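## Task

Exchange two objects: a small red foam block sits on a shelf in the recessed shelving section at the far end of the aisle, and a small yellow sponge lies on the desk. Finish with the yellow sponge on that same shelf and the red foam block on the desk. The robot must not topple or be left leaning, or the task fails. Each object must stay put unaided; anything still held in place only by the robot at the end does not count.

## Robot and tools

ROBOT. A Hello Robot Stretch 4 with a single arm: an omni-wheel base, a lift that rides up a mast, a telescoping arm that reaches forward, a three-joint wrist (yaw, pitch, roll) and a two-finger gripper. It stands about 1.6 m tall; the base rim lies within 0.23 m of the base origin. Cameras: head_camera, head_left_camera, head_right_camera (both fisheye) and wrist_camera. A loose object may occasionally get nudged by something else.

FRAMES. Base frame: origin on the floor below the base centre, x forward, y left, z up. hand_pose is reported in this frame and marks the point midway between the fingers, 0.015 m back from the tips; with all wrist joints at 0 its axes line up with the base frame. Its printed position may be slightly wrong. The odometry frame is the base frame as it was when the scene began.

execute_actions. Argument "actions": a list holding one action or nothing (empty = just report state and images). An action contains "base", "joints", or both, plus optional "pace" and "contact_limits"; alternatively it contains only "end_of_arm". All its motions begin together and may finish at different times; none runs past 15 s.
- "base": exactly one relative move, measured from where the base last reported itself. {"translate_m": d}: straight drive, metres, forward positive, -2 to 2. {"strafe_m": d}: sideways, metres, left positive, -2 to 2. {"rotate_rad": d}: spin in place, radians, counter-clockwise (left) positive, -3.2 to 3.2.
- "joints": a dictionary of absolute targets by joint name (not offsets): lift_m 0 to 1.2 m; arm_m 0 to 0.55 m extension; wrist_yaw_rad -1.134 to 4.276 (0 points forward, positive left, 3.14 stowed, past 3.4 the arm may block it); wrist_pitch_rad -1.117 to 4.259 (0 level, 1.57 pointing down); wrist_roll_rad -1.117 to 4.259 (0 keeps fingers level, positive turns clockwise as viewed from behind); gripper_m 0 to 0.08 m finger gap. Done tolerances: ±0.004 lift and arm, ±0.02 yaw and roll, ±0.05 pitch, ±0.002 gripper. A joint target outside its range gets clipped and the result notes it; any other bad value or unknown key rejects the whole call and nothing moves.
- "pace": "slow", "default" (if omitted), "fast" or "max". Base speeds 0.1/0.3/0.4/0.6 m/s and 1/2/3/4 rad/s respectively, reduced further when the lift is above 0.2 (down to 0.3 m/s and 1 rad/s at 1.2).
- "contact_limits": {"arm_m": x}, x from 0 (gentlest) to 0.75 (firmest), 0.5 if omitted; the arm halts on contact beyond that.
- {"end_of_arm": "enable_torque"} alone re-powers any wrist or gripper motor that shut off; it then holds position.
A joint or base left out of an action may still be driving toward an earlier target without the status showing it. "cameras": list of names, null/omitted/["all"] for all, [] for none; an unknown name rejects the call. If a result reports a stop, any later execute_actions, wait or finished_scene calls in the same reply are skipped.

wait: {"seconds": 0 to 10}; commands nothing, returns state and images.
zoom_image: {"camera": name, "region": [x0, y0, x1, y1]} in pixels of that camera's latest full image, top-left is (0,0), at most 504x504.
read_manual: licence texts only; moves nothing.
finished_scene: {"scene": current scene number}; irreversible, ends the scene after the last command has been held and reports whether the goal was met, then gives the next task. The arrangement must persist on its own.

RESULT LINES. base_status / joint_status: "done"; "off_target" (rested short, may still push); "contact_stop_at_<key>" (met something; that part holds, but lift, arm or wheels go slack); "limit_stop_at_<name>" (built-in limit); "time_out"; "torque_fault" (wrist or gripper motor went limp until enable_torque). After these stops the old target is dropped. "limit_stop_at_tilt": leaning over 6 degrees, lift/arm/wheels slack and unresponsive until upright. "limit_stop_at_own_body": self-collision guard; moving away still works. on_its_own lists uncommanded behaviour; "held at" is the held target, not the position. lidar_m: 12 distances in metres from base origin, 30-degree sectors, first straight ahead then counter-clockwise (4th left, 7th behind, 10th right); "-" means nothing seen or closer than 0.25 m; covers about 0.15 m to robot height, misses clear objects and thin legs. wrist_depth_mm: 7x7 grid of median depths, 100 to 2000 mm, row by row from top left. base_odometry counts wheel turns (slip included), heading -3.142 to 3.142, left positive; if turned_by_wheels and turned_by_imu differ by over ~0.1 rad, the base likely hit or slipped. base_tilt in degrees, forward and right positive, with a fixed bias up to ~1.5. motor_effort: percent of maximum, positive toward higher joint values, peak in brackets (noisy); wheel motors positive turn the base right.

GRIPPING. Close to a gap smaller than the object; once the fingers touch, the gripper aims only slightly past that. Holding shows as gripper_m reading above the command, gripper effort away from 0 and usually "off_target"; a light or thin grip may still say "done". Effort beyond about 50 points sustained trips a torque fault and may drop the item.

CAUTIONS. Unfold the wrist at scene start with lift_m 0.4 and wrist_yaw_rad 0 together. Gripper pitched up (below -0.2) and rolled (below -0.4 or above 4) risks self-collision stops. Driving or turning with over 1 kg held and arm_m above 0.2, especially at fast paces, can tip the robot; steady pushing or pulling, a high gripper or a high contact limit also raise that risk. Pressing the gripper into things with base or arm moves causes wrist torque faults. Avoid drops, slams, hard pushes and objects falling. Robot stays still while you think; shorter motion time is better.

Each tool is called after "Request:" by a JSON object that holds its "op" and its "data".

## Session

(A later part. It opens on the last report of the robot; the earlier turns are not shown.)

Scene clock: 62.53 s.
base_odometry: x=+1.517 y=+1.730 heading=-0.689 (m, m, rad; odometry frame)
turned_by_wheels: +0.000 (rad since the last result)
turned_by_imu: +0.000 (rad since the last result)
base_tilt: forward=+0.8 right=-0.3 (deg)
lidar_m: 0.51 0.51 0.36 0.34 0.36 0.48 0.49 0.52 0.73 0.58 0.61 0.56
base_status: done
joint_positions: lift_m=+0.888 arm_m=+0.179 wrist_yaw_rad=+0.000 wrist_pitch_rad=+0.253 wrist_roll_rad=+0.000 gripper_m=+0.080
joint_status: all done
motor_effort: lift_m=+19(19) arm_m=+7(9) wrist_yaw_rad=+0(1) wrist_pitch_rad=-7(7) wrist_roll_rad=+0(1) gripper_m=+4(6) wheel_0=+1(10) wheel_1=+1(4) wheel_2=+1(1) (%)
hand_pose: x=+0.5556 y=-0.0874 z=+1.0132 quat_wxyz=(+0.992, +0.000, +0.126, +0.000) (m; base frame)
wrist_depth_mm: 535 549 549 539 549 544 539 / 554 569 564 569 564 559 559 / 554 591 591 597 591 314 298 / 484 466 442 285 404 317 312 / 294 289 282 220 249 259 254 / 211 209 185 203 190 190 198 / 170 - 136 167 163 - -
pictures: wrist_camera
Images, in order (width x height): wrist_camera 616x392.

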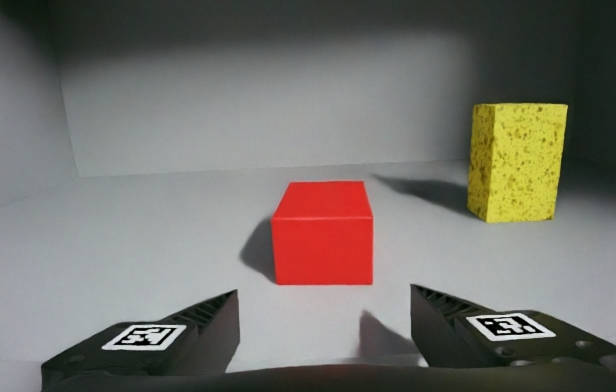

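Request:
{"op": "execute_actions", "data": {"actions": [{"joints":{"arm_m":0.28}}], "cameras": []}}

Request:
{"op": "execute_actions", "data": {"actions": [{"joints":{"gripper_m":0.045}}], "cameras": []}}

Request:
{"op": "execute_actions", "data": {"actions": [{"joints":{"lift_m":0.93}}], "cameras": []}}

Request:
{"op": "execute_actions", "data": {"actions": [{"base":{"translate_m":-0.19},"joints":{"arm_m":0.0}}], "cameras": []}}

Request:
{"op": "execute_actions", "data": {"actions": [{"base":{"rotate_rad":-1.553}}], "cameras": ["wrist_camera","head_camera"]}}

Scene clock: 64.00 s.
base_odometry: x=+1.517 y=+1.730 heading=-0.689 (m, m, rad; odometry frame)
turned_by_wheels: +0.000 (rad since the last result)
turned_by_imu: +0.000 (rad since the last result)
base_tilt: forward=+0.7 right=-0.1 (deg)
lidar_m: 0.54 0.48 0.37 0.32 0.36 0.50 0.49 0.51 0.71 0.60 0.62 0.57
base_status: not commanded
joint_positions: lift_m=+0.888 arm_m=+0.279 wrist_yaw_rad=+0.000 wrist_pitch_rad=+0.253 wrist_roll_rad=+0.000 gripper_m=+0.080
joint_status: all done
motor_effort: lift_m=+19(19) arm_m=+7(6) wrist_yaw_rad=+1(0) wrist_pitch_rad=-7(7) wrist_roll_rad=-1(0) gripper_m=+3(7) wheel_0=+1(1) wheel_1=+1(1) wheel_2=+1(1) (%)
hand_pose: x=+0.6556 y=-0.0874 z=+1.0132 quat_wxyz=(+0.992, +0.000, +0.126, +0.000) (m; base frame)
wrist_depth_mm: 452 449 452 449 455 452 445 / 469 473 469 469 469 466 469 / 484 488 488 492 492 488 224 / 480 466 442 424 407 389 227 / 293 287 282 166 189 258 228 / 209 208 144 122 120 189 197 / 169 - 122 121 119 - -
pictures: none
No camera images: the call's "cameras" was empty. Leave "cameras" out to get every camera's image.

Scene clock: 65.00 s.
base_odometry: x=+1.517 y=+1.730 heading=-0.689 (m, m, rad; odometry frame)
turned_by_wheels: +0.000 (rad since the last result)
turned_by_imu: +0.000 (rad since the last result)
base_tilt: forward=+0.6 right=-0.1 (deg)
lidar_m: 0.51 0.48 0.35 0.35 0.36 0.50 0.48 0.53 0.73 0.60 0.60 0.57
base_status: not commanded
joint_positions: lift_m=+0.888 arm_m=+0.279 wrist_yaw_rad=+0.000 wrist_pitch_rad=+0.253 wrist_roll_rad=+0.000 gripper_m=+0.059
joint_status: gripper_m off_target (ended at +0.059, target +0.045)
on_its_own: gripper_m is held at +0.054, not at your +0.045, by its contact guard: the fingers met something
motor_effort: lift_m=+19(19) arm_m=+7(7) wrist_yaw_rad=+0(0) wrist_pitch_rad=-8(8) wrist_roll_rad=-1(1) gripper_m=-33(27) wheel_0=+1(1) wheel_1=+1(1) wheel_2=+1(1) (%)
hand_pose: x=+0.6556 y=-0.0874 z=+1.0132 quat_wxyz=(+0.992, +0.000, +0.126, +0.000) (m; base frame)
wrist_depth_mm: 449 452 452 452 452 452 452 / 466 466 466 469 469 473 469 / 488 488 484 488 488 492 224 / 484 459 442 424 407 392 226 / 291 286 281 166 232 258 227 / 208 208 138 122 121 193 192 / 169 - 115 120 119 - -
pictures: none
No camera images: the call's "cameras" was empty. Leave "cameras" out to get every camera's image.

Scene clock: 66.03 s.
base_odometry: x=+1.517 y=+1.730 heading=-0.689 (m, m, rad; odometry frame)
turned_by_wheels: +0.000 (rad since the last result)
turned_by_imu: +0.000 (rad since the last result)
base_tilt: forward=+0.7 right=-0.3 (deg)
lidar_m: 0.52 0.49 0.35 0.34 0.35 0.50 0.50 0.53 0.74 0.58 0.59 0.57
base_status: not commanded
joint_positions: lift_m=+0.930 arm_m=+0.279 wrist_yaw_rad=+0.000 wrist_pitch_rad=+0.253 wrist_roll_rad=+0.000 gripper_m=+0.059
joint_status: all done
on_its_own: gripper_m is held at +0.054, not at your +0.045, by its contact guard: the fingers met something
motor_effort: lift_m=+23(25) arm_m=+7(7) wrist_yaw_rad=+1(1) wrist_pitch_rad=-8(8) wrist_roll_rad=+1(1) gripper_m=-30(32) wheel_0=+1(1) wheel_1=+1(1) wheel_2=+1(1) (%)
hand_pose: x=+0.6556 y=-0.0874 z=+1.0548 quat_wxyz=(+0.992, +0.000, +0.126, +0.000) (m; base frame)
wrist_depth_mm: 452 452 452 449 455 452 452 / 469 469 469 469 466 469 469 / 488 492 492 492 488 488 492 / 508 508 508 508 496 504 228 / 397 392 382 166 317 351 229 / 285 282 138 122 121 262 229 / 229 - 115 120 118 - -
pictures: none
No camera images: the call's "cameras" was empty. Leave "cameras" out to get every camera's image.

Scene clock: 68.07 s.
base_odometry: x=+1.370 y=+1.851 heading=-0.690 (m, m, rad; odometry frame)
turned_by_wheels: +0.000 (rad since the last result)
turned_by_imu: -0.001 (rad since the last result)
base_tilt: forward=+0.6 right=-0.2 (deg)
lidar_m: 0.72 0.48 0.34 0.33 0.36 0.31 0.31 0.35 0.45 1.18 0.67 0.73
base_status: done
joint_positions: lift_m=+0.930 arm_m=+0.003 wrist_yaw_rad=+0.000 wrist_pitch_rad=+0.253 wrist_roll_rad=+0.000 gripper_m=+0.059
joint_status: all done
joint sent to its limit — the command would take arm_m past its lower limit, so that joint was sent only as far as its limit.
on_its_own: gripper_m is held at +0.054, not at your +0.045, by its contact guard: the fingers met something
motor_effort: lift_m=+23(23) arm_m=-7(8) wrist_yaw_rad=+1(1) wrist_pitch_rad=-8(6) wrist_roll_rad=-1(0) gripper_m=-30(31) wheel_0=+1(6) wheel_1=+0(4) wheel_2=-2(9) (%)
hand_pose: x=+0.3795 y=-0.0875 z=+1.0548 quat_wxyz=(+0.992, +0.000, +0.126, +0.000) (m; base frame)
wrist_depth_mm: 554 809 878 891 878 866 615 / 554 798 917 904 931 904 627 / 549 809 946 946 946 842 621 / 535 634 615 591 569 544 564 / 554 723 1060 166 1042 946 627 / 569 723 138 122 120 820 634 / 580 - 115 121 118 - -
pictures: none
No camera images: the call's "cameras" was empty. Leave "cameras" out to get every camera's image.

Scene clock: 70.20 s.
base_odometry: x=+1.370 y=+1.851 heading=-2.243 (m, m, rad; odometry frame)
turned_by_wheels: -1.553 (rad since the last result)
turned_by_imu: -1.572 (rad since the last result)
base_tilt: forward=+0.8 right=+0.0 (deg)
lidar_m: 1.15 0.64 0.77 0.72 0.51 0.35 0.34 0.36 0.32 0.30 0.31 0.43
base_status: done
joint_positions: lift_m=+0.930 arm_m=+0.003 wrist_yaw_rad=+0.000 wrist_pitch_rad=+0.253 wrist_roll_rad=+0.000 gripper_m=+0.059
joint_status: not commanded
on_its_own: gripper_m is held at +0.054, not at your +0.045, by its contact guard: the fingers met something
motor_effort: lift_m=+23(23) arm_m=-7(7) wrist_yaw_rad=+1(1) wrist_pitch_rad=-8(9) wrist_roll_rad=+0(2) gripper_m=-32(28) wheel_0=+0(6) wheel_1=+0(8) wheel_2=-1(4) (%)
hand_pose: x=+0.3795 y=-0.0874 z=+1.0548 quat_wxyz=(+0.992, +0.000, +0.126, +0.000) (m; base frame)
wrist_depth_mm: 1098 1138 - - 1118 640 329 / 1138 1182 - - 1025 661 336 / 1098 1229 - - 1042 691 343 / 676 891 - - 1308 569 343 / 768 904 - 166 1255 1229 338 / 634 723 138 122 120 427 338 / 597 - 115 120 119 - -
pictures: head_camera, wrist_camera
Images, in order (width x height): head_camera 420x560, wrist_camera 616x392.

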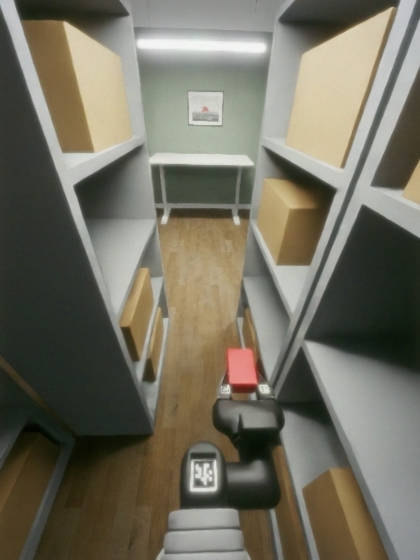

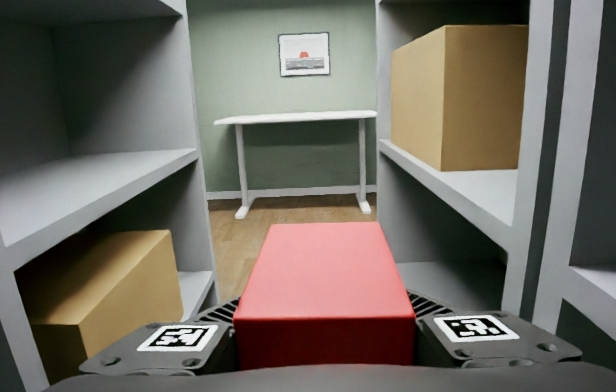

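Request:
{"op": "execute_actions", "data": {"actions": [{"base":{"translate_m":0.9}}], "cameras": []}}

Scene clock: 74.77 s.
base_odometry: x=+0.810 y=+1.146 heading=-2.243 (m, m, rad; odometry frame)
turned_by_wheels: +0.000 (rad since the last result)
turned_by_imu: -0.001 (rad since the last result)
base_tilt: forward=+0.8 right=-0.2 (deg)
lidar_m: 2.69 0.41 0.28 0.27 0.27 0.40 1.23 0.45 0.32 0.28 0.32 0.44
base_status: done
joint_positions: lift_m=+0.930 arm_m=+0.003 wrist_yaw_rad=+0.000 wrist_pitch_rad=+0.253 wrist_roll_rad=+0.000 gripper_m=+0.059
joint_status: not commanded
on_its_own: gripper_m is held at +0.054, not at your +0.045, by its contact guard: the fingers met something
motor_effort: lift_m=+23(23) arm_m=-7(7) wrist_yaw_rad=+1(0) wrist_pitch_rad=-9(9) wrist_roll_rad=+0(0) gripper_m=-30(30) wheel_0=+1(8) wheel_1=+0(5) wheel_2=+1(9) (%)
hand_pose: x=+0.3795 y=-0.0874 z=+1.0548 quat_wxyz=(+0.992, +0.000, +0.126, +0.000) (m; base frame)
wrist_depth_mm: - - - - - - 324 / - - - - - - 322 / - - - - - - 329 / - - - - - - 340 / - - - 165 - - 345 / - - 138 122 120 1921 366 / 1708 - 116 120 118 - -
pictures: none
No camera images: the call's "cameras" was empty. Leave "cameras" out to get every camera's image.

Request:
{"op": "execute_actions", "data": {"actions": [{"base":{"translate_m":2.0},"joints":{"arm_m":0.2},"pace":"fast"}], "cameras": []}}

Request:
{"op": "execute_actions", "data": {"actions": [{"joints":{"arm_m":0.52}}], "cameras": []}}

Request:
{"op": "execute_actions", "data": {"actions": [{"joints":{"lift_m":0.862},"pace":"slow"}], "cameras": ["wrist_camera"]}}

Scene clock: 81.70 s.
base_odometry: x=-0.434 y=-0.419 heading=-2.243 (m, m, rad; odometry frame)
turned_by_wheels: +0.000 (rad since the last result)
turned_by_imu: -0.001 (rad since the last result)
base_tilt: forward=+0.7 right=-0.3 (deg)
lidar_m: 0.65 0.68 0.99 1.84 1.95 1.47 1.42 1.46 1.99 1.84 0.97 0.71
base_status: done
joint_positions: lift_m=+0.930 arm_m=+0.199 wrist_yaw_rad=+0.000 wrist_pitch_rad=+0.253 wrist_roll_rad=+0.000 gripper_m=+0.059
joint_status: all done
on_its_own: gripper_m is held at +0.054, not at your +0.045, by its contact guard: the fingers met something
motor_effort: lift_m=+23(23) arm_m=+7(7) wrist_yaw_rad=-1(2) wrist_pitch_rad=-9(9) wrist_roll_rad=-2(2) gripper_m=-29(32) wheel_0=+0(6) wheel_1=-1(5) wheel_2=+1(9) (%)
hand_pose: x=+0.5756 y=-0.0874 z=+1.0548 quat_wxyz=(+0.992, +0.000, +0.126, +0.000) (m; base frame)
wrist_depth_mm: 976 960 976 976 991 976 976 / 1008 991 991 1008 1008 991 991 / 1060 1042 1060 1042 1042 1025 1060 / 831 798 759 741 699 668 668 / 504 496 484 165 399 442 433 / 359 357 138 122 121 334 322 / 291 - 115 120 118 - -
pictures: none
No camera images: the call's "cameras" was empty. Leave "cameras" out to get every camera's image.

Scene clock: 83.77 s.
base_odometry: x=-0.434 y=-0.419 heading=-2.243 (m, m, rad; odometry frame)
turned_by_wheels: +0.000 (rad since the last result)
turned_by_imu: -0.001 (rad since the last result)
base_tilt: forward=+0.7 right=-0.1 (deg)
lidar_m: 0.65 0.67 0.96 1.82 1.93 1.46 1.44 1.47 1.96 1.85 0.97 0.68
base_status: not commanded
joint_positions: lift_m=+0.930 arm_m=+0.519 wrist_yaw_rad=+0.000 wrist_pitch_rad=+0.253 wrist_roll_rad=+0.000 gripper_m=+0.059
joint_status: all done
on_its_own: gripper_m is held at +0.054, not at your +0.045, by its contact guard: the fingers met something
motor_effort: lift_m=+23(23) arm_m=+7(8) wrist_yaw_rad=+0(0) wrist_pitch_rad=-9(10) wrist_roll_rad=-1(2) gripper_m=-32(31) wheel_0=+0(0) wheel_1=-2(1) wheel_2=+0(0) (%)
hand_pose: x=+0.8956 y=-0.0874 z=+1.0548 quat_wxyz=(+0.992, +0.000, +0.126, +0.000) (m; base frame)
wrist_depth_mm: 676 676 683 676 676 668 668 / 699 699 699 699 699 699 699 / 732 741 723 723 732 732 723 / 759 741 750 741 699 668 647 / 500 496 480 166 397 442 430 / 357 355 138 122 121 330 320 / 289 - 115 120 119 - -
pictures: none
No camera images: the call's "cameras" was empty. Leave "cameras" out to get every camera's image.

Scene clock: 85.23 s.
base_odometry: x=-0.434 y=-0.419 heading=-2.243 (m, m, rad; odometry frame)
turned_by_wheels: +0.000 (rad since the last result)
turned_by_imu: +0.000 (rad since the last result)
base_tilt: forward=+0.6 right=-0.2 (deg)
lidar_m: 0.66 0.70 0.97 1.84 1.94 1.47 1.43 1.43 1.98 1.83 0.95 0.69
base_status: not commanded
joint_positions: lift_m=+0.862 arm_m=+0.519 wrist_yaw_rad=+0.000 wrist_pitch_rad=+0.253 wrist_roll_rad=+0.000 gripper_m=+0.059
joint_status: all done
on_its_own: gripper_m is held at +0.054, not at your +0.045, by its contact guard: the fingers met something
motor_effort: lift_m=+19(19) arm_m=+7(7) wrist_yaw_rad=-1(1) wrist_pitch_rad=-9(8) wrist_roll_rad=-2(1) gripper_m=-29(32) wheel_0=+0(0) wheel_1=-1(1) wheel_2=+0(0) (%)
hand_pose: x=+0.8956 y=-0.0874 z=+0.9871 quat_wxyz=(+0.992, +0.000, +0.126, +0.000) (m; base frame)
wrist_depth_mm: 668 668 683 668 676 676 676 / 699 699 707 699 699 691 699 / 732 732 723 723 723 723 723 / 539 512 492 477 452 436 424 / 325 320 314 166 259 289 279 / 233 232 138 122 120 216 211 / 189 - 115 120 119 - -
pictures: wrist_camera
Images, in order (width x height): wrist_camera 616x392.

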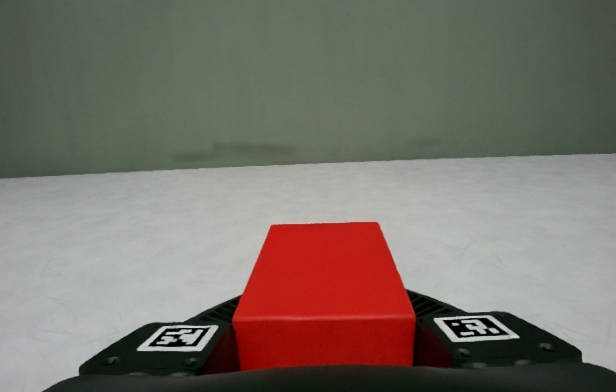

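Depth 189 vs 169 at grasp → 0.0135 lower.

Request:
{"op": "execute_actions", "data": {"actions": [{"joints":{"lift_m":0.85},"pace":"slow"}], "cameras": []}}

Request:
{"op": "execute_actions", "data": {"actions": [{"joints":{"gripper_m":0.08}}], "cameras": []}}

Request:
{"op": "execute_actions", "data": {"actions": [{"joints":{"arm_m":0.35}}], "cameras": ["wrist_camera"]}}

Request:
{"op": "finished_scene", "data": {"scene": 1}}

Scene clock: 88.57 s.
base_odometry: x=-0.434 y=-0.419 heading=-2.243 (m, m, rad; odometry frame)
turned_by_wheels: +0.000 (rad since the last result)
turned_by_imu: -0.001 (rad since the last result)
base_tilt: forward=+0.7 right=-0.2 (deg)
lidar_m: 0.67 0.69 0.97 1.83 1.95 1.45 1.43 1.47 1.97 1.85 0.95 0.70
base_status: not commanded
joint_positions: lift_m=+0.850 arm_m=+0.519 wrist_yaw_rad=+0.000 wrist_pitch_rad=+0.253 wrist_roll_rad=+0.000 gripper_m=+0.059
joint_status: all done
on_its_own: gripper_m is held at +0.054, not at your +0.045, by its contact guard: the fingers met something
motor_effort: lift_m=+19(21) arm_m=+7(7) wrist_yaw_rad=+1(0) wrist_pitch_rad=-9(8) wrist_roll_rad=-1(0) gripper_m=-30(32) wheel_0=-1(1) wheel_1=-1(1) wheel_2=+1(0) (%)
hand_pose: x=+0.8956 y=-0.0874 z=+0.9751 quat_wxyz=(+0.992, +0.000, +0.126, +0.000) (m; base frame)
wrist_depth_mm: 676 668 661 668 676 668 676 / 699 699 699 699 699 699 691 / 732 723 715 732 723 723 715 / 488 466 445 427 413 397 382 / 296 293 283 165 236 260 256 / 211 210 138 122 120 195 194 / 171 - 115 120 119 - -
pictures: none
No camera images: the call's "cameras" was empty. Leave "cameras" out to get every camera's image.

Scene clock: 89.50 s.
base_odometry: x=-0.434 y=-0.419 heading=-2.243 (m, m, rad; odometry frame)
turned_by_wheels: +0.000 (rad since the last result)
turned_by_imu: +0.000 (rad since the last result)
base_tilt: forward=+0.7 right=+0.0 (deg)
lidar_m: 0.67 0.69 0.99 1.83 1.94 1.45 1.44 1.47 1.95 1.85 0.94 0.69
base_status: not commanded
joint_positions: lift_m=+0.850 arm_m=+0.519 wrist_yaw_rad=+0.000 wrist_pitch_rad=+0.253 wrist_roll_rad=+0.000 gripper_m=+0.080
joint_status: all done
motor_effort: lift_m=+19(19) arm_m=+7(7) wrist_yaw_rad=+0(1) wrist_pitch_rad=-9(9) wrist_roll_rad=+0(0) gripper_m=+4(30) wheel_0=+0(0) wheel_1=-1(1) wheel_2=+1(0) (%)
hand_pose: x=+0.8956 y=-0.0874 z=+0.9751 quat_wxyz=(+0.992, +0.000, +0.126, +0.000) (m; base frame)
wrist_depth_mm: 676 676 676 668 676 676 676 / 699 691 707 699 699 699 699 / 732 723 723 732 723 723 715 / 488 469 445 430 410 397 382 / 296 291 285 169 236 260 256 / 211 210 143 125 130 192 200 / 171 - 121 120 119 - -
pictures: none
No camera images: the call's "cameras" was empty. Leave "cameras" out to get every camera's image.

Scene clock: 91.10 s.
base_odometry: x=-0.434 y=-0.419 heading=-2.243 (m, m, rad; odometry frame)
turned_by_wheels: +0.000 (rad since the last result)
turned_by_imu: +0.000 (rad since the last result)
base_tilt: forward=+0.7 right=-0.1 (deg)
lidar_m: 0.68 0.71 0.97 1.84 1.93 1.46 1.43 1.46 1.94 1.82 0.95 0.69
base_status: not commanded
joint_positions: lift_m=+0.850 arm_m=+0.351 wrist_yaw_rad=+0.000 wrist_pitch_rad=+0.253 wrist_roll_rad=+0.000 gripper_m=+0.080
joint_status: all done
motor_effort: lift_m=+18(18) arm_m=-7(9) wrist_yaw_rad=+1(0) wrist_pitch_rad=-10(8) wrist_roll_rad=-1(1) gripper_m=+6(3) wheel_0=+0(0) wheel_1=-1(1) wheel_2=+0(0) (%)
hand_pose: x=+0.7280 y=-0.0874 z=+0.9751 quat_wxyz=(+0.992, +0.000, +0.126, +0.000) (m; base frame)
wrist_depth_mm: 820 820 831 831 831 820 831 / 866 854 854 866 866 854 866 / 866 891 891 891 878 820 788 / 488 469 445 283 415 397 389 / 297 293 287 279 271 263 257 / 213 211 188 206 193 193 201 / 172 - 137 169 160 - -
pictures: wrist_camera
Images, in order (width x height): wrist_camera 616x392.

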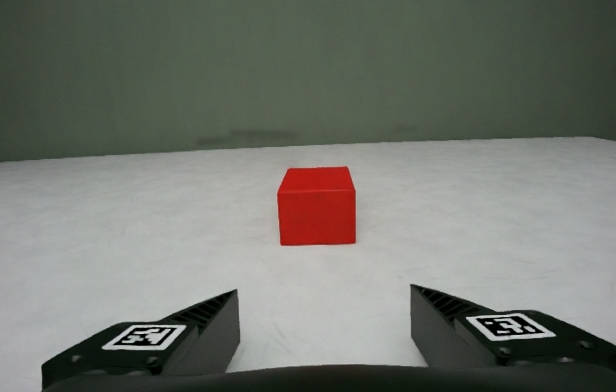

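The scene is finished: the task was done.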